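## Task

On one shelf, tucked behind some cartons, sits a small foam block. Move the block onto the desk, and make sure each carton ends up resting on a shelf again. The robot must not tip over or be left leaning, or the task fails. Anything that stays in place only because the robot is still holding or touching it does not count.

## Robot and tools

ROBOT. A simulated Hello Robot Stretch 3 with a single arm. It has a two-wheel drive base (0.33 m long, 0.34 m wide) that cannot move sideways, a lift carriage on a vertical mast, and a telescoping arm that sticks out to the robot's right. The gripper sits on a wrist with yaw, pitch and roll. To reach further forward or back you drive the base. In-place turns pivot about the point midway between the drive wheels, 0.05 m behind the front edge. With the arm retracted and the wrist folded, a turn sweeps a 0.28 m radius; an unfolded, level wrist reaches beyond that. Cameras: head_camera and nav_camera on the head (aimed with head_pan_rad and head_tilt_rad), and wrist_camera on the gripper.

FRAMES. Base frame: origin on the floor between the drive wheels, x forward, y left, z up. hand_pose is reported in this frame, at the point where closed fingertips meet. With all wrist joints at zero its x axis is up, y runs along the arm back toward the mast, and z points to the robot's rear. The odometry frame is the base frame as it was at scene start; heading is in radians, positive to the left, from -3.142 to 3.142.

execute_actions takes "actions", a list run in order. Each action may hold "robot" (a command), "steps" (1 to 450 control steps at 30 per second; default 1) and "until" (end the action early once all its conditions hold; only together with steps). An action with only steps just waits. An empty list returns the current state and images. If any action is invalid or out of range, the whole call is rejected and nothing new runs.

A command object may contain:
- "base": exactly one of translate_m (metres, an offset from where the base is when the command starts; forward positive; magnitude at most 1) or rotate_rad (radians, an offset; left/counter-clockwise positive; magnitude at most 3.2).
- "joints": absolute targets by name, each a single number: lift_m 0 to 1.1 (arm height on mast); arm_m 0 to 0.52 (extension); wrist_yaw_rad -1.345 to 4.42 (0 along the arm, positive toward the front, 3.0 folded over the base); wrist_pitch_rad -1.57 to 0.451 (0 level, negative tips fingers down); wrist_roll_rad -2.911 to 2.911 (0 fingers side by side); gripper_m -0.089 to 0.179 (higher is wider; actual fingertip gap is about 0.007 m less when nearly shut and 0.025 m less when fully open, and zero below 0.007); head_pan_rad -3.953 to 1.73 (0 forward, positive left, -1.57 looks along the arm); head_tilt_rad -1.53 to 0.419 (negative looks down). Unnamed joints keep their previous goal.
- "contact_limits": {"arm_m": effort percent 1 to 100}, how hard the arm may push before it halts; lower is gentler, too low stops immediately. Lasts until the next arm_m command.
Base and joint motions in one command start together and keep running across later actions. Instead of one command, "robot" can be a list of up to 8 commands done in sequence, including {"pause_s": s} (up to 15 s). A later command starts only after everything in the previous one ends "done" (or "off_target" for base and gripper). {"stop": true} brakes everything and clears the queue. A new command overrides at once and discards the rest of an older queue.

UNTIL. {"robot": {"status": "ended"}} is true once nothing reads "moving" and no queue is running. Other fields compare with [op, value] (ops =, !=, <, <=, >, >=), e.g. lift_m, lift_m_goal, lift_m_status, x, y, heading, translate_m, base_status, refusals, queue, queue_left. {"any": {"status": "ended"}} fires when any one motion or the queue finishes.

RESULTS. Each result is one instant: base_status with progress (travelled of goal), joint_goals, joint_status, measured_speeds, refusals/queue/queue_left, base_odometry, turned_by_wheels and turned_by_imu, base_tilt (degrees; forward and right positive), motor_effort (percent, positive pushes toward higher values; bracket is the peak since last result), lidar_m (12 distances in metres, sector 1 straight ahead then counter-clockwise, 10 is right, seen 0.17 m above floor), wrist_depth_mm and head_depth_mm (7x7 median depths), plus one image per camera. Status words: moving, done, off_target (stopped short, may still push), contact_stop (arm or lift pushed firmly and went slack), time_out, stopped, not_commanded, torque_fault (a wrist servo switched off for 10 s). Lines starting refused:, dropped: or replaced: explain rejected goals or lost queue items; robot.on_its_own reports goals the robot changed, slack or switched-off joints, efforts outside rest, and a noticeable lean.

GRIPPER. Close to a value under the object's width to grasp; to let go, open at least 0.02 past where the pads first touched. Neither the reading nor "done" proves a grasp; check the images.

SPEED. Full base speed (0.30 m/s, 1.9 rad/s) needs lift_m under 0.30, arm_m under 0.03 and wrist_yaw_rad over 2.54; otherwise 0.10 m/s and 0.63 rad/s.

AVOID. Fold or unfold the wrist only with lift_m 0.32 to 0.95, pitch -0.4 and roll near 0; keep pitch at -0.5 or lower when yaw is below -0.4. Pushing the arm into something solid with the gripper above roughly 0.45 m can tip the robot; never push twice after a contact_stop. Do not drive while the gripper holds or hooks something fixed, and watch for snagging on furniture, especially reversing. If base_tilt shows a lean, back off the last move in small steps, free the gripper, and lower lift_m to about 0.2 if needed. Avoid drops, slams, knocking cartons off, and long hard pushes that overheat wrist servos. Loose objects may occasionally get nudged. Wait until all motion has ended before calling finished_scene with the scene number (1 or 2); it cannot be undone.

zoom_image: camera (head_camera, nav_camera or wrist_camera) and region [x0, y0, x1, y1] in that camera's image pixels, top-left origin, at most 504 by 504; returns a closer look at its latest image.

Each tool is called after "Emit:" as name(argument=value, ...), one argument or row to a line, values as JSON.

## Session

Emit:
execute_actions(
  actions=[],
)

Scene clock: 0.00 s.
robot.base_odometry: x=+0.000 y=+0.000 heading=+0.000 (m, m, rad; robot's odometry frame)
robot.turned_by_wheels: +0.000 (rad since the last result)
robot.turned_by_imu: +0.000 (rad since the last result)
robot.base_tilt: forward=-2.1 right=-0.9 (deg)
robot.lidar_m: 2.08 2.03 1.99 2.24 2.07 2.09 2.33 1.96 1.96 1.83 1.67 1.69
robot.head_depth_mm: 1795 1789 1815 1816 1837 1858 1861 / 1910 1996 1993 2026 2050 2052 1996 / 1995 2263 2265 2298 2318 2318 2030 / 1973 2574 2589 2613 2642 2634 2027 / 1974 2723 2770 2810 2815 2784 2025 / 1980 2555 2551 2580 2620 2542 2015 / 1946 2356 2352 2410 2394 1929 1937
robot.base_status: not_commanded
robot.joint_positions: lift_m=+0.518 arm_m=-0.002 wrist_yaw_rad=+3.074 wrist_pitch_rad=-0.503 wrist_roll_rad=+0.005 gripper_m=+0.037 head_pan_rad=+0.012 head_tilt_rad=+0.007
robot.joint_goals: lift_m=+0.518 arm_m=-0.002 wrist_yaw_rad=+3.074 wrist_pitch_rad=-0.503 wrist_roll_rad=+0.005 gripper_m=+0.037 head_pan_rad=+0.012 head_tilt_rad=+0.007
robot.joint_status: lift_m=not_commanded arm_m=not_commanded wrist_yaw_rad=not_commanded wrist_pitch_rad=not_commanded wrist_roll_rad=not_commanded gripper_m=not_commanded head_pan_rad=not_commanded head_tilt_rad=not_commanded
robot.measured_speeds: translate_m=+0.000 rotate_rad=+0.000 lift_m=+0.000 arm_m=+0.000 wrist_yaw_rad=+0.000 wrist_pitch_rad=+0.000 wrist_roll_rad=+0.000 head_pan_rad=+0.000 head_tilt_rad=+0.000
robot: refusals=0 queue=idle queue_left=0
robot.motor_effort: left_wheel=+0 right_wheel=-1 lift_m=+22 arm_m=+0 wrist_yaw_rad=+0 wrist_pitch_rad=+8 wrist_roll_rad=+1 gripper_m=+0 head_pan_rad=+1 head_tilt_rad=+2 (%)
robot.hand_pose: x=-0.0069 y=+0.0698 z=+0.5116 quat_wxyz=(+0.200, +0.692, +0.153, +0.677) (m; robot's base frame)
robot.wrist_depth_mm: - - - - - - - / - - - - - - - / - - - - - - - / 984 - - - - - - / 826 825 - 881 900 904 932 / 708 730 - 742 778 780 806 / 625 627 643 656 656 678 698
pictures: head_camera (sideways: a quarter turn clockwise sets it upright), nav_camera (sideways: a quarter turn counterclockwise sets it upright), wrist_camera
camera_calibration (this result's frames):
head_camera: T_world_to_cam=[[-0.0250148, 0.0211572, -0.999463, 1.32548], [0.0290284, 0.99937, 0.0204287, -0.0248106], [0.999266, -0.0285018, -0.0256132, -0.0104697], [0, 0, 0, 1]] pos_world=[0.0443388, -0.0035468, 1.32501]
nav_camera: T_world_to_cam=[[0.0226547, -0.0320413, 0.99923, -1.26089], [-0.020312, -0.999295, -0.0315828, 0.0951969], [0.999537, -0.0195808, -0.0232895, -0.0179639], [0, 0, 0, 1]] pos_world=[0.0484544, 0.0543774, 1.26251]
wrist_camera: T_world_to_cam=[[0.995535, -0.0750655, 0.0572381, -0.0247308], [0.000910921, -0.598679, -0.800988, 0.486737], [0.0943939, 0.797464, -0.595938, 0.413668], [0, 0, 0, 1]] pos_world=[-0.0148707, -0.0403415, 0.637807]
Images, in order (width x height): head_camera 896x504, nav_camera 672x504, wrist_camera 644x364.

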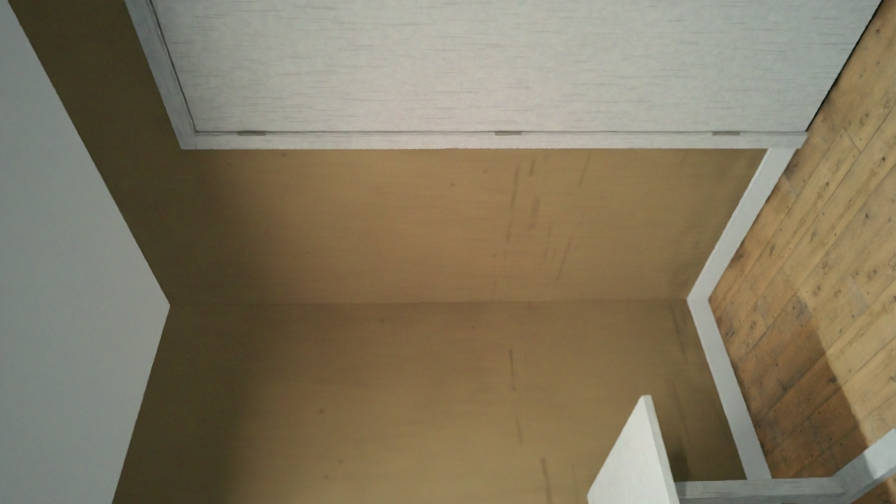

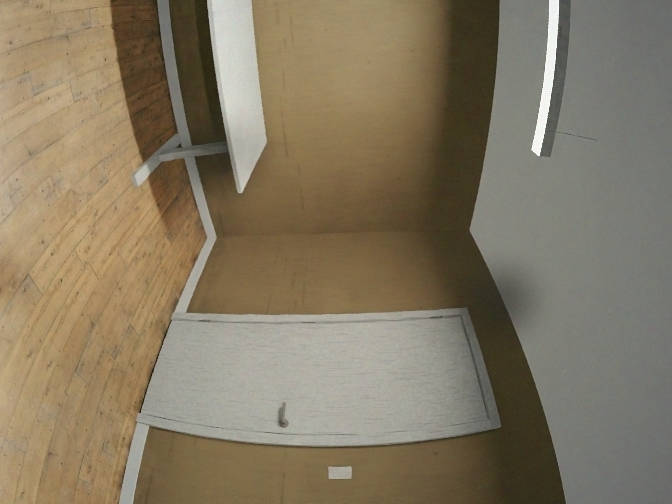

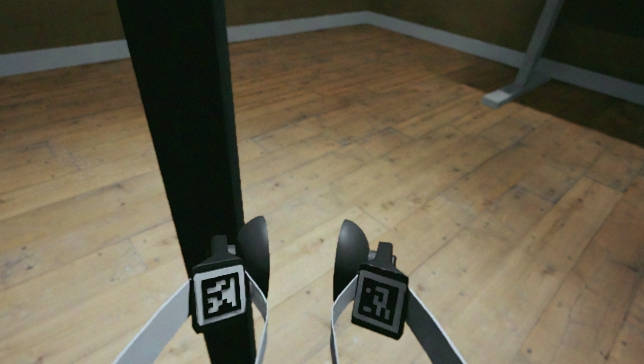

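Emit:
execute_actions(
  actions=[
    {"robot":[{"joints":{"lift_m":0.28,"wrist_pitch_rad":-0.4,"head_tilt_rad":-0.3}},{"base":{"rotate_rad":-2.47}}],"steps":300,"until":{"robot":{"status":"ended"}}},
  ],
)

Scene clock: 7.53 s.
robot.base_odometry: x=+0.000 y=+0.000 heading=-2.470 (m, m, rad; robot's odometry frame)
robot.turned_by_wheels: -2.470 (rad since the last result)
robot.turned_by_imu: -2.457 (rad since the last result)
robot.base_tilt: forward=-2.1 right=-0.9 (deg)
robot.lidar_m: 1.95 2.32 1.74 1.68 1.73 2.03 2.37 1.99 2.14 2.06 2.15 2.33
robot.head_depth_mm: 2050 2164 2036 2458 2320 1824 1441 / 1919 1950 2031 2197 2217 1806 1443 / 2045 2188 2332 2477 2492 1827 1438 / 2044 2159 2340 2477 2475 1813 1437 / 2025 2174 2321 2474 2466 1811 1443 / 2012 2126 2249 2243 2241 1822 1427 / 1966 2102 1993 2368 2307 1817 1431
robot.base_status: done (rotate_rad -2.4699 of -2.4700)
robot.joint_positions: lift_m=+0.280 arm_m=-0.002 wrist_yaw_rad=+3.074 wrist_pitch_rad=-0.420 wrist_roll_rad=+0.005 gripper_m=+0.037 head_pan_rad=+0.012 head_tilt_rad=-0.297
robot.joint_goals: lift_m=+0.280 arm_m=-0.002 wrist_yaw_rad=+3.074 wrist_pitch_rad=-0.400 wrist_roll_rad=+0.005 gripper_m=+0.037 head_pan_rad=+0.012 head_tilt_rad=-0.300
robot.joint_status: lift_m=done arm_m=not_commanded wrist_yaw_rad=not_commanded wrist_pitch_rad=done wrist_roll_rad=not_commanded gripper_m=not_commanded head_pan_rad=not_commanded head_tilt_rad=done
robot.measured_speeds: translate_m=+0.000 rotate_rad=+0.000 lift_m=+0.000 arm_m=+0.000 wrist_yaw_rad=+0.000 wrist_pitch_rad=+0.000 wrist_roll_rad=+0.000 head_pan_rad=+0.000 head_tilt_rad=+0.000
robot: refusals=0 queue=done queue_left=0
robot.motor_effort: left_wheel=+2(13) right_wheel=-4(8) lift_m=+18(23) arm_m=-1(0) wrist_yaw_rad=+0(1) wrist_pitch_rad=+12(12) wrist_roll_rad=+1(1) gripper_m=+0(0) head_pan_rad=+0(0) head_tilt_rad=-2(23) (%)
robot.hand_pose: x=-0.0062 y=+0.0811 z=+0.2925 quat_wxyz=(+0.171, +0.697, +0.124, +0.685) (m; robot's base frame)
robot.wrist_depth_mm: - - - - - - - / - - - - - - - / 904 927 987 - - - - / 700 719 753 756 789 822 855 / 575 583 - 618 644 647 667 / 481 504 - 521 533 537 556 / - - - - 440 465 475
pictures: head_camera (sideways: a quarter turn clockwise sets it upright), nav_camera (sideways: a quarter turn counterclockwise sets it upright), wrist_camera
camera_calibration (this result's frames):
head_camera: T_world_to_cam=[[-0.322822, 0.0175028, -0.946298, 1.25769], [0.0332441, 0.999422, 0.00714444, -0.00753625], [0.945876, -0.0291524, -0.323217, 0.377234], [0, 0, 0, 1]] pos_world=[0.0494447, -0.00348397, 1.31213]
nav_camera: T_world_to_cam=[[0.320506, -0.0283864, 0.946821, -1.19409], [-0.0282629, -0.999392, -0.0203953, 0.0806701], [0.946825, -0.0202231, -0.321114, 0.370023], [0, 0, 0, 1]] pos_world=[0.0346462, 0.0542082, 1.25105]
wrist_camera: T_world_to_cam=[[0.99522, -0.0797441, 0.0563706, -0.0114569], [0.00558908, -0.529777, -0.848118, 0.326253], [0.0974963, 0.84438, -0.526799, 0.250026], [0, 0, 0, 1]] pos_world=[-0.0147979, -0.0391887, 0.40906]
Images, in order (width x height): head_camera 896x504, nav_camera 672x504, wrist_camera 644x364.

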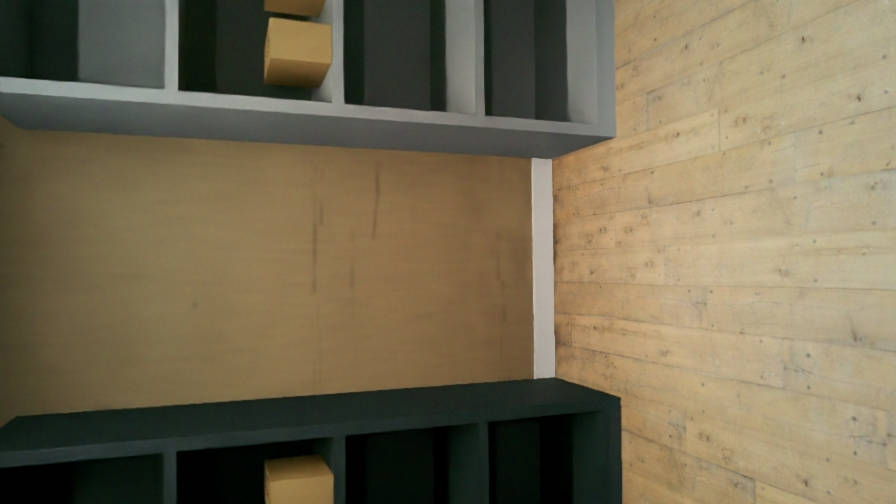

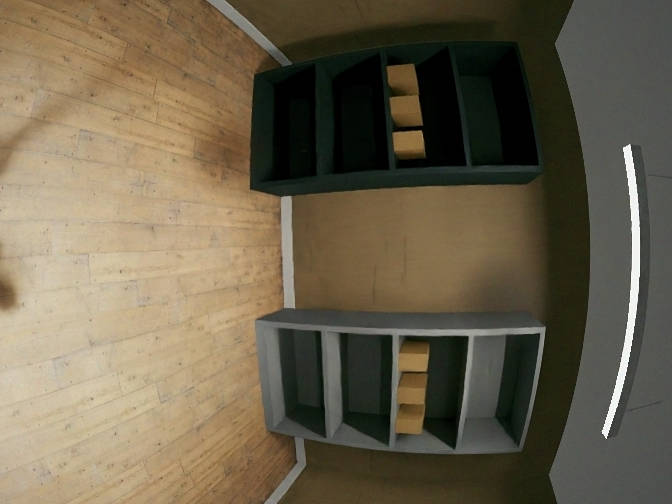

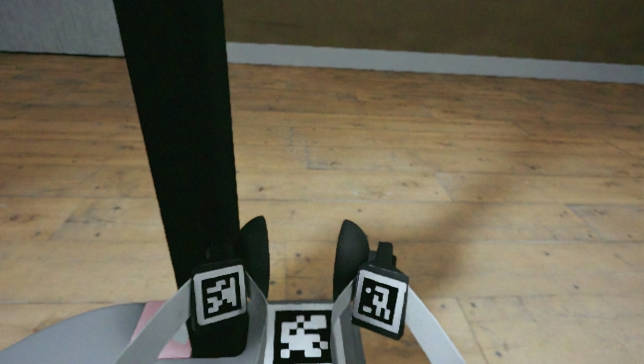

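Emit:
execute_actions(
  actions=[
    {"robot":[{"base":{"translate_m":1.0},"joints":{"head_pan_rad":-1.57,"gripper_m":0}},{"base":{"translate_m":0.37}},{"base":{"rotate_rad":1.57}},{"base":{"translate_m":-0.75}},{"joints":{"lift_m":0.9}},{"joints":{"wrist_yaw_rad":0}},{"joints":{"lift_m":1.1,"wrist_pitch_rad":0}}],"steps":450,"until":{"robot":{"status":"ended"}}},
    {"steps":450,"until":{"robot":{"status":"ended"}}},
  ],
)

Scene clock: 38.67 s.
robot.base_odometry: x=-1.539 y=-0.265 heading=-0.900 (m, m, rad; robot's odometry frame)
robot.turned_by_wheels: +1.570 (rad since the last result)
robot.turned_by_imu: +1.565 (rad since the last result)
robot.base_tilt: forward=-2.1 right=-0.9 (deg)
robot.lidar_m: 2.12 2.52 3.41 3.27 1.87 1.37 1.33 0.80 0.85 0.91 0.59 1.30
robot.head_depth_mm: 460 885 - - - - 800 / 461 888 - - - - - / 462 885 - - - - - / 463 880 - - - 1056 821 / 462 878 919 539 576 1077 848 / 463 875 929 542 577 1036 845 / 462 787 784 776 629 767 758
robot.base_status: done (translate_m -0.7500 of -0.7500)
robot.joint_positions: lift_m=+1.100 arm_m=-0.002 wrist_yaw_rad=+0.002 wrist_pitch_rad=-0.022 wrist_roll_rad=+0.005 gripper_m=+0.000 head_pan_rad=-1.563 head_tilt_rad=-0.297
robot.joint_goals: lift_m=+1.100 arm_m=-0.002 wrist_yaw_rad=+0.000 wrist_pitch_rad=+0.000 wrist_roll_rad=+0.005 gripper_m=+0.000 head_pan_rad=-1.570 head_tilt_rad=-0.300
robot.joint_status: lift_m=done arm_m=not_commanded wrist_yaw_rad=done wrist_pitch_rad=done wrist_roll_rad=not_commanded gripper_m=done head_pan_rad=done head_tilt_rad=done
robot.measured_speeds: translate_m=+0.000 rotate_rad=+0.000 lift_m=+0.000 arm_m=+0.000 wrist_yaw_rad=+0.000 wrist_pitch_rad=+0.000 wrist_roll_rad=+0.000 head_pan_rad=+0.000 head_tilt_rad=+0.000
robot: refusals=0 queue=done queue_left=0
robot.motor_effort: left_wheel=-3(12) right_wheel=+2(10) lift_m=+25(27) arm_m=+0(1) wrist_yaw_rad=-1(1) wrist_pitch_rad=+14(15) wrist_roll_rad=+1(1) gripper_m=-2(80) head_pan_rad=-2(43) head_tilt_rad=-1(2) (%)
robot.hand_pose: x=-0.0209 y=-0.3983 z=+1.2089 quat_wxyz=(+0.706, +0.009, -0.708, -0.007) (m; robot's base frame)
robot.wrist_depth_mm: 344 462 525 499 474 451 435 / 347 499 706 715 709 720 664 / 349 509 719 736 723 729 685 / 355 515 738 739 741 747 659 / 358 485 318 762 383 394 427 / 361 460 322 - 327 328 396 / 367 425 332 440 336 338 392
pictures: head_camera (sideways: a quarter turn clockwise sets it upright), nav_camera (sideways: a quarter turn counterclockwise sets it upright), wrist_camera
camera_calibration (this result's frames):
head_camera: T_world_to_cam=[[0.0190555, 0.32318, -0.946146, 1.25541], [0.99925, -0.0380649, 0.00712297, -0.0134009], [-0.0337129, -0.945572, -0.323663, 0.38379], [0, 0, 0, 1]] pos_world=[0.00240717, -0.0433322, 1.31211]
nav_camera: T_world_to_cam=[[-0.0299278, -0.320812, 0.94667, -1.19176], [-0.999245, 0.0330899, -0.0203762, 0.0865682], [-0.0247883, -0.946565, -0.32156, 0.376531], [0, 0, 0, 1]] pos_world=[0.0601698, -0.0287831, 1.25104]
wrist_camera: T_world_to_cam=[[-0.998408, 0.0310242, 0.0471029, -0.0730165], [-0.0416282, 0.158159, -0.986536, 1.28989], [-0.0380563, -0.986926, -0.156616, -0.0407681], [0, 0, 0, 1]] pos_world=[-0.0207558, -0.241978, 1.26958]
Images, in order (width x height): head_camera 896x504, nav_camera 672x504, wrist_camera 644x364.

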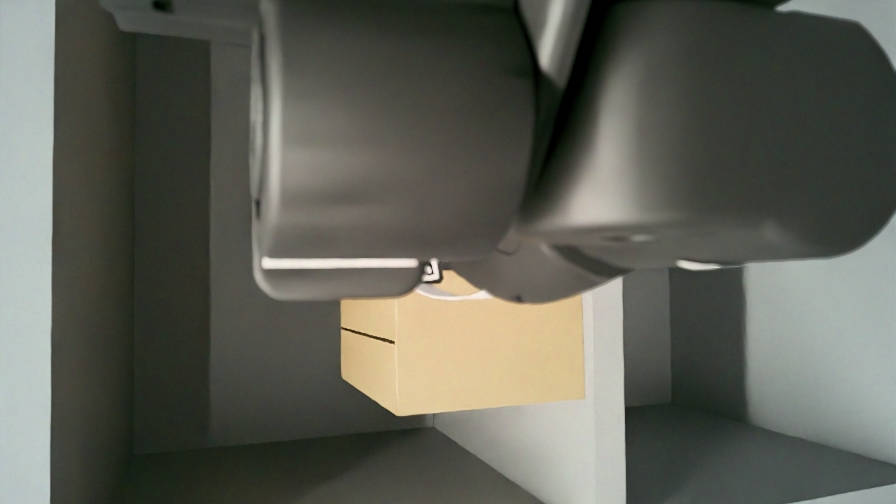

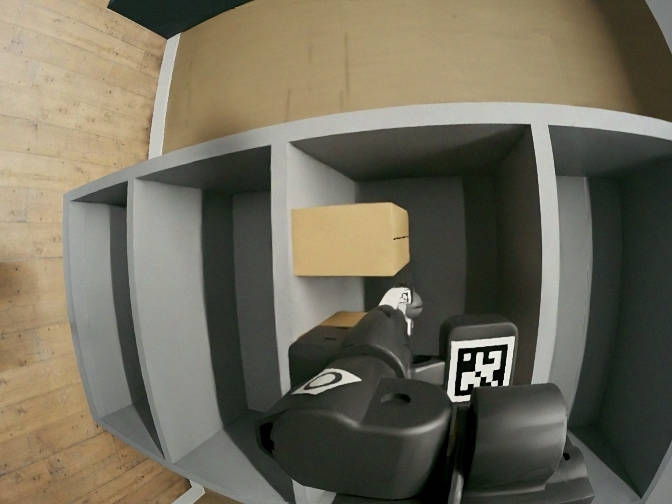

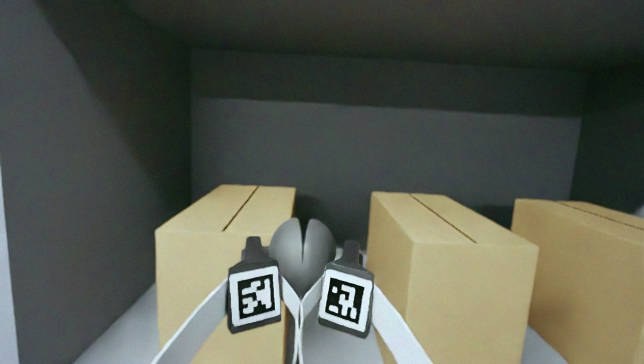

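Emit:
execute_actions(
  actions=[
    {"robot":[{"base":{"translate_m":-0.035}},{"joints":{"arm_m":0.46}},{"joints":{"wrist_pitch_rad":-0.45}}],"steps":450,"until":{"robot":{"status":"ended"}}},
  ],
)

Scene clock: 50.77 s.
robot.base_odometry: x=-1.560 y=-0.238 heading=-0.900 (m, m, rad; robot's odometry frame)
robot.turned_by_wheels: +0.000 (rad since the last result)
robot.turned_by_imu: +0.002 (rad since the last result)
robot.base_tilt: forward=-2.1 right=-0.9 (deg)
robot.lidar_m: 2.16 2.55 3.46 3.25 1.82 1.34 1.29 0.77 0.80 0.99 0.60 1.33
robot.head_depth_mm: 460 874 959 753 598 1073 845 / 461 870 936 546 584 1070 849 / 463 875 917 569 583 1072 848 / 464 873 - 929 631 1071 847 / 464 877 919 552 578 1071 848 / 464 875 915 537 572 1068 848 / 463 853 899 778 598 878 811
robot.base_status: done (translate_m -0.0350 of -0.0350)
robot.joint_positions: lift_m=+1.100 arm_m=+0.460 wrist_yaw_rad=+0.001 wrist_pitch_rad=-0.464 wrist_roll_rad=+0.005 gripper_m=+0.000 head_pan_rad=-1.563 head_tilt_rad=-0.297
robot.joint_goals: lift_m=+1.100 arm_m=+0.460 wrist_yaw_rad=+0.000 wrist_pitch_rad=-0.450 wrist_roll_rad=+0.005 gripper_m=+0.000 head_pan_rad=-1.570 head_tilt_rad=-0.300
robot.joint_status: lift_m=done arm_m=done wrist_yaw_rad=done wrist_pitch_rad=done wrist_roll_rad=not_commanded gripper_m=done head_pan_rad=done head_tilt_rad=done
robot.measured_speeds: translate_m=+0.000 rotate_rad=+0.000 lift_m=+0.000 arm_m=+0.000 wrist_yaw_rad=+0.000 wrist_pitch_rad=+0.000 wrist_roll_rad=+0.000 head_pan_rad=+0.000 head_tilt_rad=+0.000
robot: refusals=0 queue=done queue_left=0
robot.motor_effort: left_wheel=-3(8) right_wheel=+1(4) lift_m=+25(25) arm_m=+4(5) wrist_yaw_rad=+0(1) wrist_pitch_rad=+9(12) wrist_roll_rad=+1(1) gripper_m=-3(3) head_pan_rad=-3(4) head_tilt_rad=-2(1) (%)
robot.hand_pose: x=-0.0213 y=-0.8229 z=+1.1023 quat_wxyz=(+0.687, +0.163, -0.689, -0.163) (m; robot's base frame)
robot.wrist_depth_mm: 257 257 256 256 256 256 255 / 278 278 279 279 278 278 278 / 300 305 305 305 304 305 303 / 89 329 337 333 337 326 99 / 87 120 328 351 342 115 83 / 88 121 283 - 289 113 77 / 89 117 235 241 250 111 76
pictures: head_camera (sideways: a quarter turn clockwise sets it upright), nav_camera (sideways: a quarter turn counterclockwise sets it upright), wrist_camera
camera_calibration (this result's frames):
head_camera: T_world_to_cam=[[0.0190554, 0.32318, -0.946146, 1.25541], [0.99925, -0.0380648, 0.00712297, -0.013401], [-0.0337128, -0.945572, -0.323663, 0.38379], [0, 0, 0, 1]] pos_world=[0.00240718, -0.0433322, 1.31211]
nav_camera: T_world_to_cam=[[-0.0299277, -0.320812, 0.94667, -1.19176], [-0.999245, 0.0330898, -0.0203762, 0.0865682], [-0.0247882, -0.946565, -0.32156, 0.376531], [0, 0, 0, 1]] pos_world=[0.0601698, -0.0287831, 1.25104]
wrist_camera: T_world_to_cam=[[-0.998338, 0.00932693, 0.0568765, -0.0839062], [-0.0416635, 0.565093, -0.823975, 1.40762], [-0.0398257, -0.824975, -0.563765, 0.105496], [0, 0, 0, 1]] pos_world=[-0.0209192, -0.70762, 1.22409]
Images, in order (width x height): head_camera 896x504, nav_camera 672x504, wrist_camera 644x364.

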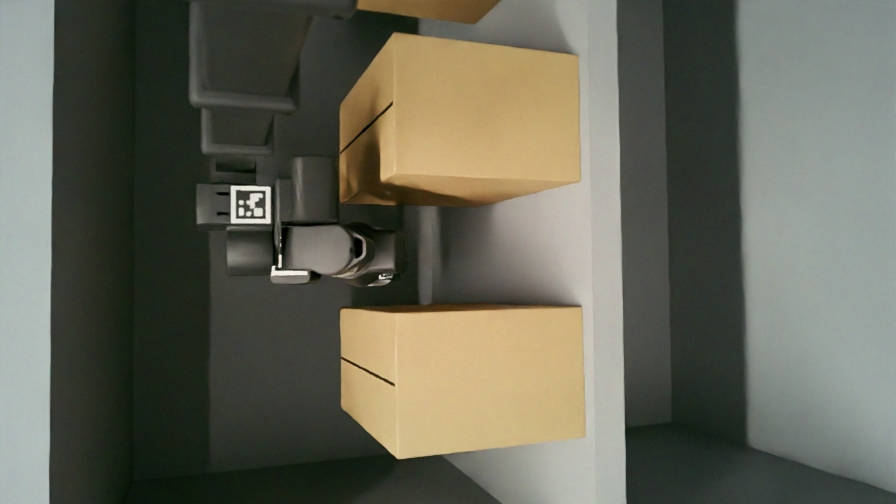

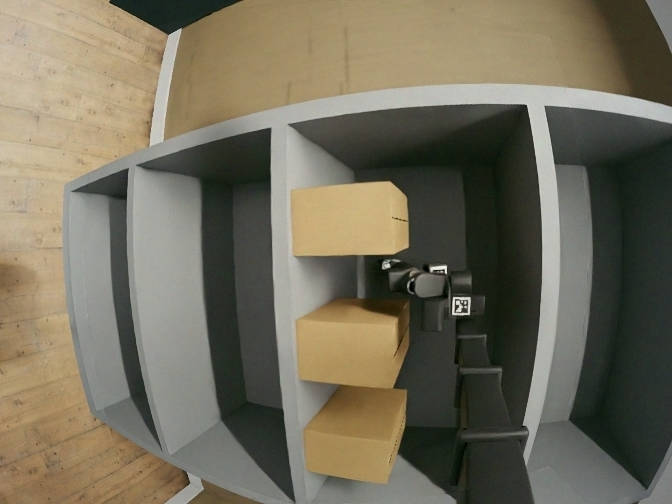

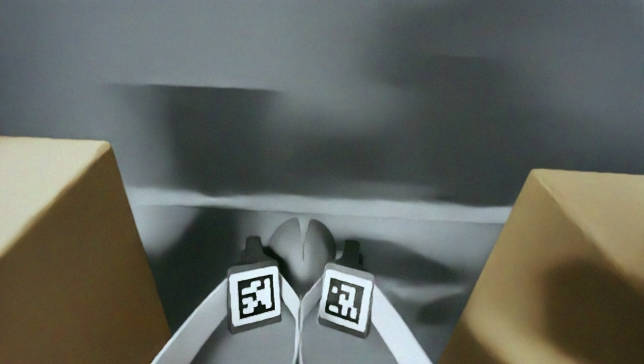

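Not here. Next gap.

Emit:
execute_actions(
  actions=[
    {"robot":[{"joints":{"wrist_pitch_rad":0}},{"joints":{"arm_m":0.1}},{"base":{"translate_m":-0.23}},{"joints":{"arm_m":0.46}},{"joints":{"wrist_pitch_rad":-0.45}}],"steps":450,"until":{"robot":{"status":"ended"}}},
  ],
)

Scene clock: 67.47 s.
robot.base_odometry: x=-1.703 y=-0.058 heading=-0.900 (m, m, rad; robot's odometry frame)
robot.turned_by_wheels: +0.000 (rad since the last result)
robot.turned_by_imu: +0.004 (rad since the last result)
robot.base_tilt: forward=-2.1 right=-0.8 (deg)
robot.lidar_m: 2.37 2.79 3.69 3.27 1.50 1.10 1.06 1.11 0.63 0.98 0.74 1.43
robot.head_depth_mm: 460 864 860 558 588 898 824 / 462 870 935 543 580 1070 849 / 462 874 916 641 587 1071 844 / 464 873 - 927 631 1071 848 / 463 876 920 543 574 1073 845 / 463 871 916 535 571 1072 846 / 463 870 930 801 628 1074 847
robot.base_status: done (translate_m -0.2300 of -0.2300)
robot.joint_positions: lift_m=+1.100 arm_m=+0.460 wrist_yaw_rad=+0.001 wrist_pitch_rad=-0.464 wrist_roll_rad=+0.005 gripper_m=+0.000 head_pan_rad=-1.563 head_tilt_rad=-0.297
robot.joint_goals: lift_m=+1.100 arm_m=+0.460 wrist_yaw_rad=+0.000 wrist_pitch_rad=-0.450 wrist_roll_rad=+0.005 gripper_m=+0.000 head_pan_rad=-1.570 head_tilt_rad=-0.300
robot.joint_status: lift_m=done arm_m=done wrist_yaw_rad=done wrist_pitch_rad=done wrist_roll_rad=not_commanded gripper_m=done head_pan_rad=done head_tilt_rad=done
robot.measured_speeds: translate_m=+0.000 rotate_rad=+0.000 lift_m=+0.000 arm_m=+0.000 wrist_yaw_rad=+0.000 wrist_pitch_rad=+0.000 wrist_roll_rad=+0.000 head_pan_rad=+0.000 head_tilt_rad=+0.000
robot: refusals=0 queue=done queue_left=0
robot.motor_effort: left_wheel=-2(8) right_wheel=+1(2) lift_m=+25(25) arm_m=+4(4) wrist_yaw_rad=+0(0) wrist_pitch_rad=+8(14) wrist_roll_rad=+1(1) gripper_m=-3(3) head_pan_rad=-4(2) head_tilt_rad=-2(1) (%)
robot.hand_pose: x=-0.0213 y=-0.8229 z=+1.1023 quat_wxyz=(+0.687, +0.163, -0.689, -0.163) (m; robot's base frame)
robot.wrist_depth_mm: 255 258 255 256 255 255 253 / 276 278 278 278 277 275 275 / 300 297 302 303 302 301 301 / - 91 334 332 333 332 102 / - 89 327 352 340 349 91 / - 91 283 - 291 275 90 / - 89 235 241 252 130 89
pictures: head_camera (sideways: a quarter turn clockwise sets it upright), nav_camera (sideways: a quarter turn counterclockwise sets it upright), wrist_camera
camera_calibration (this result's frames):
head_camera: T_world_to_cam=[[0.0190554, 0.32318, -0.946146, 1.25541], [0.99925, -0.0380648, 0.00712297, -0.0134009], [-0.0337128, -0.945572, -0.323663, 0.38379], [0, 0, 0, 1]] pos_world=[0.00240718, -0.0433322, 1.31211]
nav_camera: T_world_to_cam=[[-0.0299277, -0.320812, 0.94667, -1.19176], [-0.999245, 0.0330898, -0.0203762, 0.0865682], [-0.0247882, -0.946565, -0.32156, 0.376531], [0, 0, 0, 1]] pos_world=[0.0601698, -0.0287831, 1.25104]
wrist_camera: T_world_to_cam=[[-0.998337, 0.00938194, 0.0568766, -0.083873], [-0.0416324, 0.565095, -0.823975, 1.40762], [-0.0398711, -0.824973, -0.563765, 0.105496], [0, 0, 0, 1]] pos_world=[-0.0209248, -0.70762, 1.22409]
Images, in order (width x height): head_camera 896x504, nav_camera 672x504, wrist_camera 644x364.

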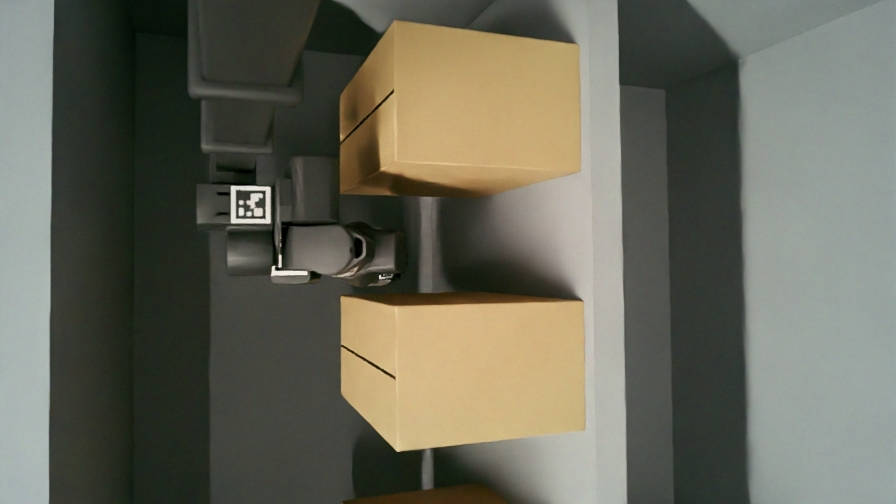

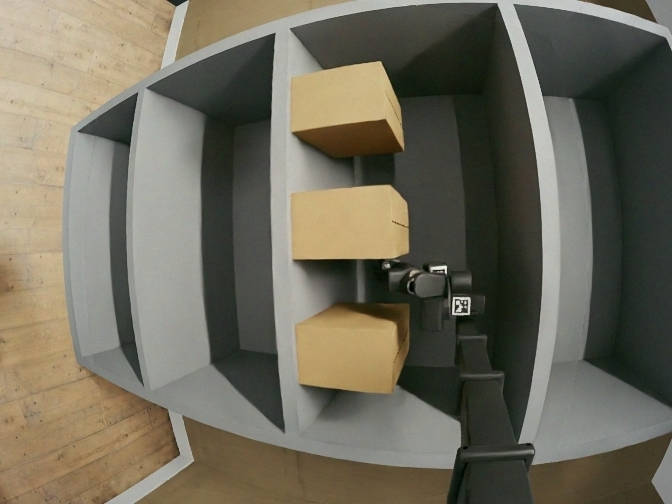

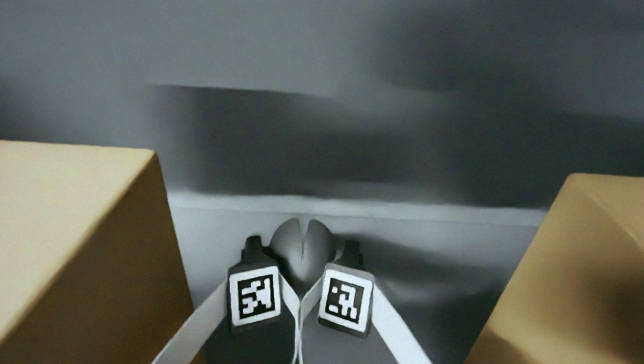

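Emit:
execute_actions(
  actions=[
    {"robot":[{"joints":{"wrist_pitch_rad":0}},{"joints":{"arm_m":0.0}},{"base":{"translate_m":1}},{"base":{"translate_m":0.78}}],"steps":450,"until":{"robot":{"status":"ended"}}},
    {"steps":450,"until":{"robot":{"status":"ended"}}},
  ],
)

Scene clock: 100.63 s.
robot.base_odometry: x=-0.597 y=-1.452 heading=-0.900 (m, m, rad; robot's odometry frame)
robot.turned_by_wheels: +0.000 (rad since the last result)
robot.turned_by_imu: +0.000 (rad since the last result)
robot.base_tilt: forward=-2.1 right=-0.9 (deg)
robot.lidar_m: 0.91 0.95 1.29 3.58 3.87 2.95 2.17 1.35 0.62 0.99 0.77 0.77
robot.head_depth_mm: 459 845 - - - - 748 / 460 895 - - - - - / 462 890 - - - - - / 463 888 - - - 1057 819 / 463 883 934 752 598 1076 847 / 462 881 920 541 579 1073 845 / 462 874 924 545 580 1067 844
robot.base_status: done (translate_m +0.7800 of +0.7800)
robot.joint_positions: lift_m=+1.100 arm_m=+0.000 wrist_yaw_rad=+0.001 wrist_pitch_rad=-0.022 wrist_roll_rad=+0.005 gripper_m=+0.000 head_pan_rad=-1.563 head_tilt_rad=-0.297
robot.joint_goals: lift_m=+1.100 arm_m=+0.000 wrist_yaw_rad=+0.000 wrist_pitch_rad=+0.000 wrist_roll_rad=+0.005 gripper_m=+0.000 head_pan_rad=-1.570 head_tilt_rad=-0.300
robot.joint_status: lift_m=done arm_m=done wrist_yaw_rad=done wrist_pitch_rad=done wrist_roll_rad=not_commanded gripper_m=done head_pan_rad=done head_tilt_rad=done
robot.measured_speeds: translate_m=+0.000 rotate_rad=+0.000 lift_m=+0.000 arm_m=+0.000 wrist_yaw_rad=+0.000 wrist_pitch_rad=+0.000 wrist_roll_rad=+0.000 head_pan_rad=+0.000 head_tilt_rad=+0.000
robot: refusals=0 queue=done queue_left=0
robot.motor_effort: left_wheel=-2(4) right_wheel=+0(5) lift_m=+25(25) arm_m=-4(2) wrist_yaw_rad=+0(0) wrist_pitch_rad=+13(14) wrist_roll_rad=+1(1) gripper_m=-2(3) head_pan_rad=-3(3) head_tilt_rad=-2(1) (%)
robot.hand_pose: x=-0.0212 y=-0.4010 z=+1.2088 quat_wxyz=(+0.706, +0.008, -0.708, -0.008) (m; robot's base frame)
robot.wrist_depth_mm: 582 551 522 497 477 435 334 / 700 707 712 716 716 489 330 / 718 722 732 729 728 486 328 / 499 736 742 754 745 480 326 / 428 316 379 423 338 468 321 / 430 321 325 - 331 439 322 / 414 329 409 436 339 437 332
pictures: head_camera (sideways: a quarter turn clockwise sets it upright), nav_camera (sideways: a quarter turn counterclockwise sets it upright), wrist_camera
camera_calibration (this result's frames):
head_camera: T_world_to_cam=[[0.0190557, 0.32318, -0.946146, 1.25541], [0.99925, -0.0380655, 0.00712296, -0.0134009], [-0.0337135, -0.945572, -0.323663, 0.38379], [0, 0, 0, 1]] pos_world=[0.00240715, -0.0433322, 1.31211]
nav_camera: T_world_to_cam=[[-0.029928, -0.320812, 0.94667, -1.19176], [-0.999245, 0.0330905, -0.0203762, 0.0865682], [-0.0247889, -0.946565, -0.32156, 0.376531], [0, 0, 0, 1]] pos_world=[0.0601698, -0.0287832, 1.25104]
wrist_camera: T_world_to_cam=[[-0.998365, 0.0323708, 0.0471165, -0.0727513], [-0.0414124, 0.158614, -0.986472, 1.29032], [-0.0394062, -0.98681, -0.157014, -0.0430026], [0, 0, 0, 1]] pos_world=[-0.0208917, -0.244744, 1.26954]
Images, in order (width x height): head_camera 896x504, nav_camera 672x504, wrist_camera 644x364.

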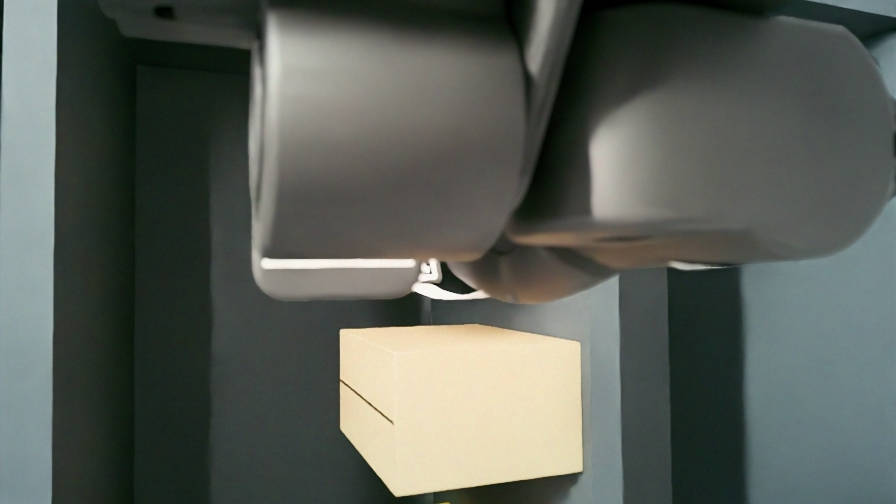

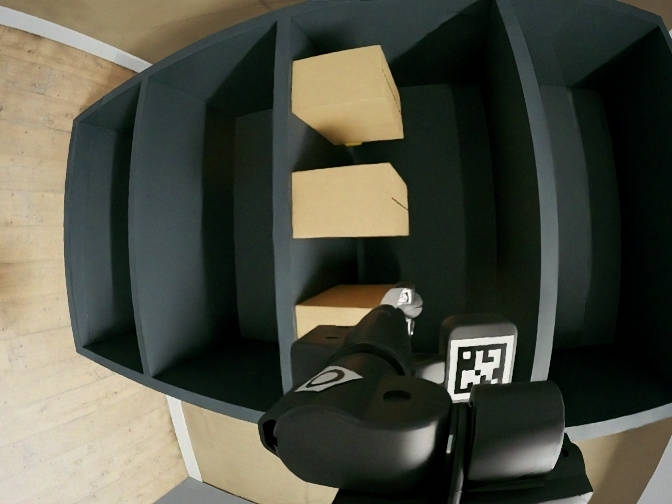

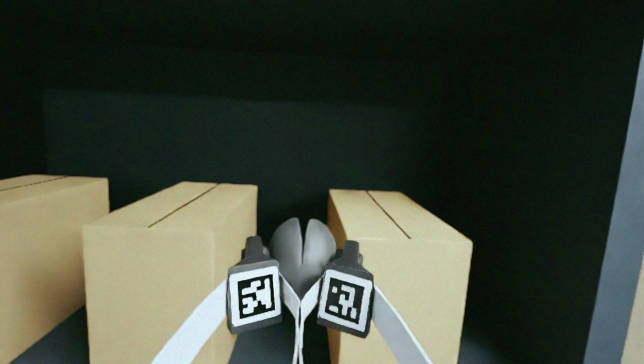

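Emit:
execute_actions(
  actions=[
    {"robot":[{"base":{"translate_m":0.38},"joints":{"gripper_m":0.179,"lift_m":0.97,"wrist_pitch_rad":0.02,"arm_m":0.08,"head_tilt_rad":-0.6}}],"steps":450,"until":{"robot":{"status":"ended"}}},
  ],
)

Scene clock: 108.10 s.
robot.base_odometry: x=-0.361 y=-1.749 heading=-0.900 (m, m, rad; robot's odometry frame)
robot.turned_by_wheels: +0.000 (rad since the last result)
robot.turned_by_imu: +0.000 (rad since the last result)
robot.base_tilt: forward=-2.1 right=-0.8 (deg)
robot.lidar_m: 0.54 0.55 0.76 1.98 3.87 3.31 2.54 0.86 0.95 0.64 0.56 0.55
robot.head_depth_mm: 830 544 561 - - 1295 1170 / 824 727 699 - - 1289 1172 / 820 885 698 - - 1228 1167 / 805 510 539 - - 1226 1157 / 816 541 578 1170 998 1234 1145 / 789 873 698 763 843 934 1144 / 545 542 555 632 1406 1394 1189
robot.base_status: done (translate_m +0.3800 of +0.3800)
robot.joint_positions: lift_m=+0.970 arm_m=+0.080 wrist_yaw_rad=+0.001 wrist_pitch_rad=-0.002 wrist_roll_rad=+0.005 gripper_m=+0.179 head_pan_rad=-1.563 head_tilt_rad=-0.592
robot.joint_goals: lift_m=+0.970 arm_m=+0.080 wrist_yaw_rad=+0.000 wrist_pitch_rad=+0.020 wrist_roll_rad=+0.005 gripper_m=+0.179 head_pan_rad=-1.570 head_tilt_rad=-0.600
robot.joint_status: lift_m=done arm_m=done wrist_yaw_rad=done wrist_pitch_rad=done wrist_roll_rad=not_commanded gripper_m=done head_pan_rad=done head_tilt_rad=done
robot.measured_speeds: translate_m=+0.000 rotate_rad=+0.000 lift_m=+0.000 arm_m=+0.000 wrist_yaw_rad=+0.000 wrist_pitch_rad=+0.000 wrist_roll_rad=+0.000 head_pan_rad=+0.000 head_tilt_rad=+0.000
robot: refusals=0 queue=done queue_left=0
robot.motor_effort: left_wheel=-2(3) right_wheel=+1(4) lift_m=+18(25) arm_m=+4(5) wrist_yaw_rad=+0(0) wrist_pitch_rad=+13(14) wrist_roll_rad=+1(1) gripper_m=+0(83) head_pan_rad=-5(2) head_tilt_rad=-3(23) (%)
robot.hand_pose: x=-0.0212 y=-0.4807 z=+1.0842 quat_wxyz=(+0.706, +0.001, -0.708, -0.001) (m; robot's base frame)
robot.wrist_depth_mm: 246 355 622 634 635 644 650 / 249 358 571 638 649 655 657 / 251 365 228 227 663 330 233 / 253 371 232 232 461 306 238 / 244 374 237 236 452 312 242 / - 321 242 242 355 338 248 / 229 245 245 245 263 258 253
pictures: head_camera (sideways: a quarter turn clockwise sets it upright), nav_camera (sideways: a quarter turn counterclockwise sets it upright), wrist_camera
camera_calibration (this result's frames):
head_camera: T_world_to_cam=[[0.0171185, 0.58441, -0.811278, 1.0795], [0.99925, -0.0381845, -0.00642169, 0.00423283], [-0.0347312, -0.81056, -0.584625, 0.723364], [0, 0, 0, 1]] pos_world=[0.00241428, -0.0443773, 1.2987]
nav_camera: T_world_to_cam=[[-0.0279888, -0.5823, 0.812492, -1.01674], [-0.999275, 0.0372795, -0.0077055, 0.0700671], [-0.0258024, -0.812119, -0.582921, 0.716626], [0, 0, 0, 1]] pos_world=[0.0600496, -0.0126759, 1.24437]
wrist_camera: T_world_to_cam=[[-0.998366, 0.0332852, 0.0464468, -0.0631346], [-0.0413976, 0.138977, -0.98943, 1.1739], [-0.0393884, -0.989736, -0.137372, -0.163904], [0, 0, 0, 1]] pos_world=[-0.0208907, -0.323265, 1.14191]
Images, in order (width x height): head_camera 896x504, nav_camera 672x504, wrist_camera 644x364.

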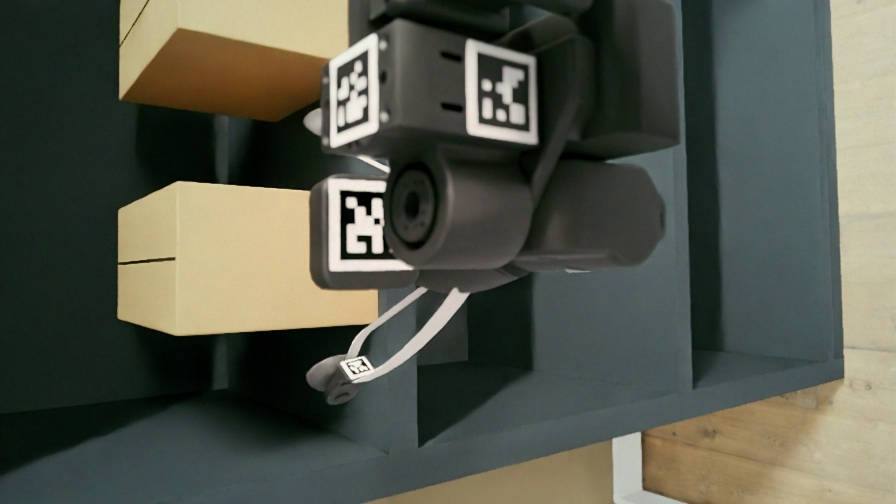

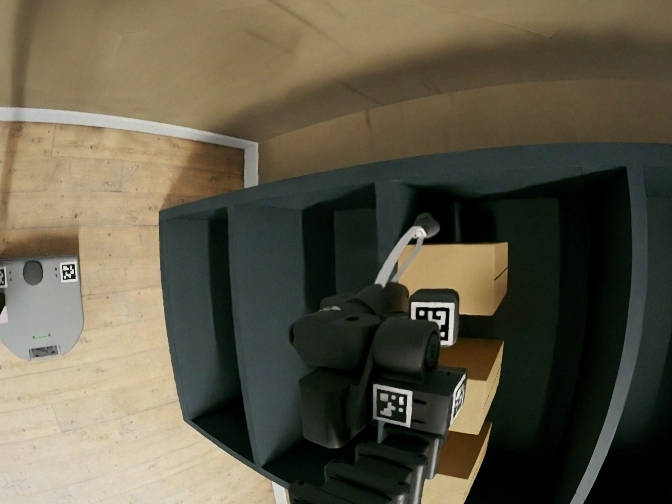

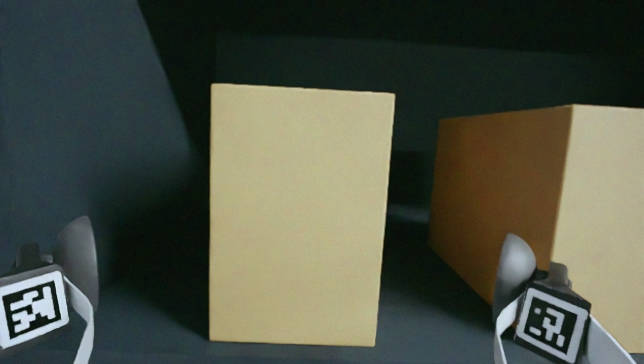

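Emit:
execute_actions(
  actions=[
    {"robot":[{"base":{"translate_m":0.006},"joints":{"arm_m":0.2}},{"joints":{"gripper_m":0.085}},{"joints":{"lift_m":1.0}},{"joints":{"arm_m":0.0}},{"base":{"translate_m":-0.08}},{"joints":{"wrist_yaw_rad":1.0}},{"joints":{"lift_m":0.62}},{"joints":{"wrist_yaw_rad":0}}],"steps":450,"until":{"robot":{"status":"ended"}}},
    {"steps":250,"until":{"robot":{"status":"ended"}}},
  ],
)

Scene clock: 127.80 s.
robot.base_odometry: x=-0.407 y=-1.691 heading=-0.900 (m, m, rad; robot's odometry frame)
robot.turned_by_wheels: +0.000 (rad since the last result)
robot.turned_by_imu: -0.048 (rad since the last result)
robot.base_tilt: forward=-2.1 right=-0.8 (deg)
robot.lidar_m: 0.62 0.63 0.84 2.00 3.81 3.29 3.11 0.81 0.80 0.99 0.60 0.65
robot.head_depth_mm: 846 721 666 1200 1006 1263 1178 / 828 523 576 1181 1004 1263 1177 / 818 546 592 1184 1002 1257 1168 / 825 905 693 1176 1001 1227 1171 / 814 892 691 1162 999 1225 1140 / 807 883 691 1147 994 1155 1118 / 801 871 687 865 909 886 1137
robot.base_status: done (translate_m -0.0800 of -0.0800)
robot.joint_positions: lift_m=+0.620 arm_m=+0.000 wrist_yaw_rad=+0.003 wrist_pitch_rad=-0.002 wrist_roll_rad=+0.011 gripper_m=+0.094 head_pan_rad=-1.563 head_tilt_rad=-0.593
robot.joint_goals: lift_m=+0.620 arm_m=+0.000 wrist_yaw_rad=+0.000 wrist_pitch_rad=+0.020 wrist_roll_rad=+0.011 gripper_m=+0.094 head_pan_rad=-1.570 head_tilt_rad=-0.600
robot.joint_status: lift_m=done arm_m=done wrist_yaw_rad=done wrist_pitch_rad=done wrist_roll_rad=not_commanded gripper_m=done head_pan_rad=done head_tilt_rad=done
robot.measured_speeds: translate_m=+0.000 rotate_rad=+0.000 lift_m=+0.000 arm_m=+0.000 wrist_yaw_rad=+0.000 wrist_pitch_rad=+0.000 wrist_roll_rad=+0.000 head_pan_rad=+0.000 head_tilt_rad=+0.000
robot: refusals=0 queue=done queue_left=0
robot.on_its_own: gripper_m is held at +0.094, not at your +0.085, by its stall guard, which is not easing now
robot.motor_effort: left_wheel=+1(18) right_wheel=-2(34) lift_m=+17(29) arm_m=-1(5) wrist_yaw_rad=-2(71) wrist_pitch_rad=+13(34) wrist_roll_rad=-3(6) gripper_m=+0(97) head_pan_rad=-3(4) head_tilt_rad=-2(3) (%)
robot.hand_pose: x=-0.0207 y=-0.4013 z=+0.7344 quat_wxyz=(+0.703, +0.002, -0.711, +0.000) (m; robot's base frame)
robot.wrist_depth_mm: 403 516 553 529 516 489 469 / 406 607 710 722 725 748 633 / 399 615 720 729 751 752 627 / 403 617 739 750 770 787 626 / 404 584 755 760 780 792 624 / 410 - 575 588 604 632 594 / 387 404 433 438 429 462 470
pictures: head_camera (sideways: a quarter turn clockwise sets it upright), nav_camera (sideways: a quarter turn counterclockwise sets it upright), wrist_camera
camera_calibration (this result's frames):
head_camera: T_world_to_cam=[[0.0171122, 0.585257, -0.810667, 1.0787], [0.99925, -0.0381778, -0.00646936, 0.00429489], [-0.0347357, -0.809948, -0.585472, 0.724466], [0, 0, 0, 1]] pos_world=[0.00241425, -0.0443739, 1.29865]
nav_camera: T_world_to_cam=[[-0.0279825, -0.583149, 0.811883, -1.01595], [-0.999275, 0.0372875, -0.00765877, 0.0700063], [-0.0258069, -0.811509, -0.58377, 0.717729], [0, 0, 0, 1]] pos_world=[0.0600492, -0.0126158, 1.24436]
wrist_camera: T_world_to_cam=[[-0.998719, 0.0313556, 0.039705, -0.0448568], [-0.0350063, 0.138327, -0.989768, 0.816858], [-0.036527, -0.98989, -0.137052, -0.133519], [0, 0, 0, 1]] pos_world=[-0.0210812, -0.243756, 0.791982]
Images, in order (width x height): head_camera 896x504, nav_camera 672x504, wrist_camera 644x364.

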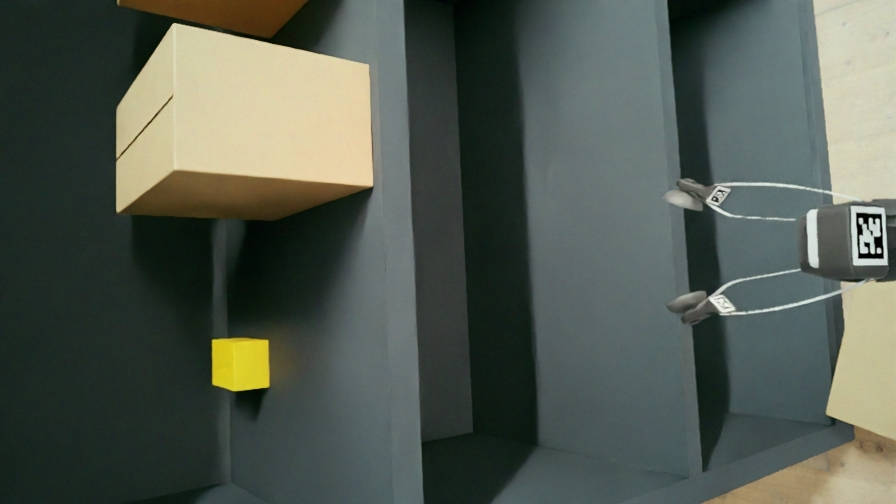

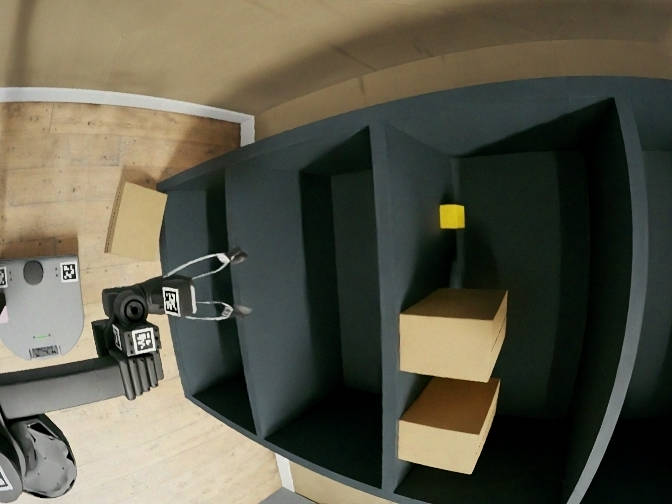

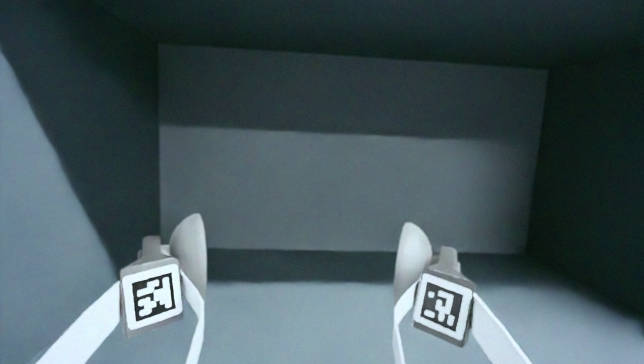

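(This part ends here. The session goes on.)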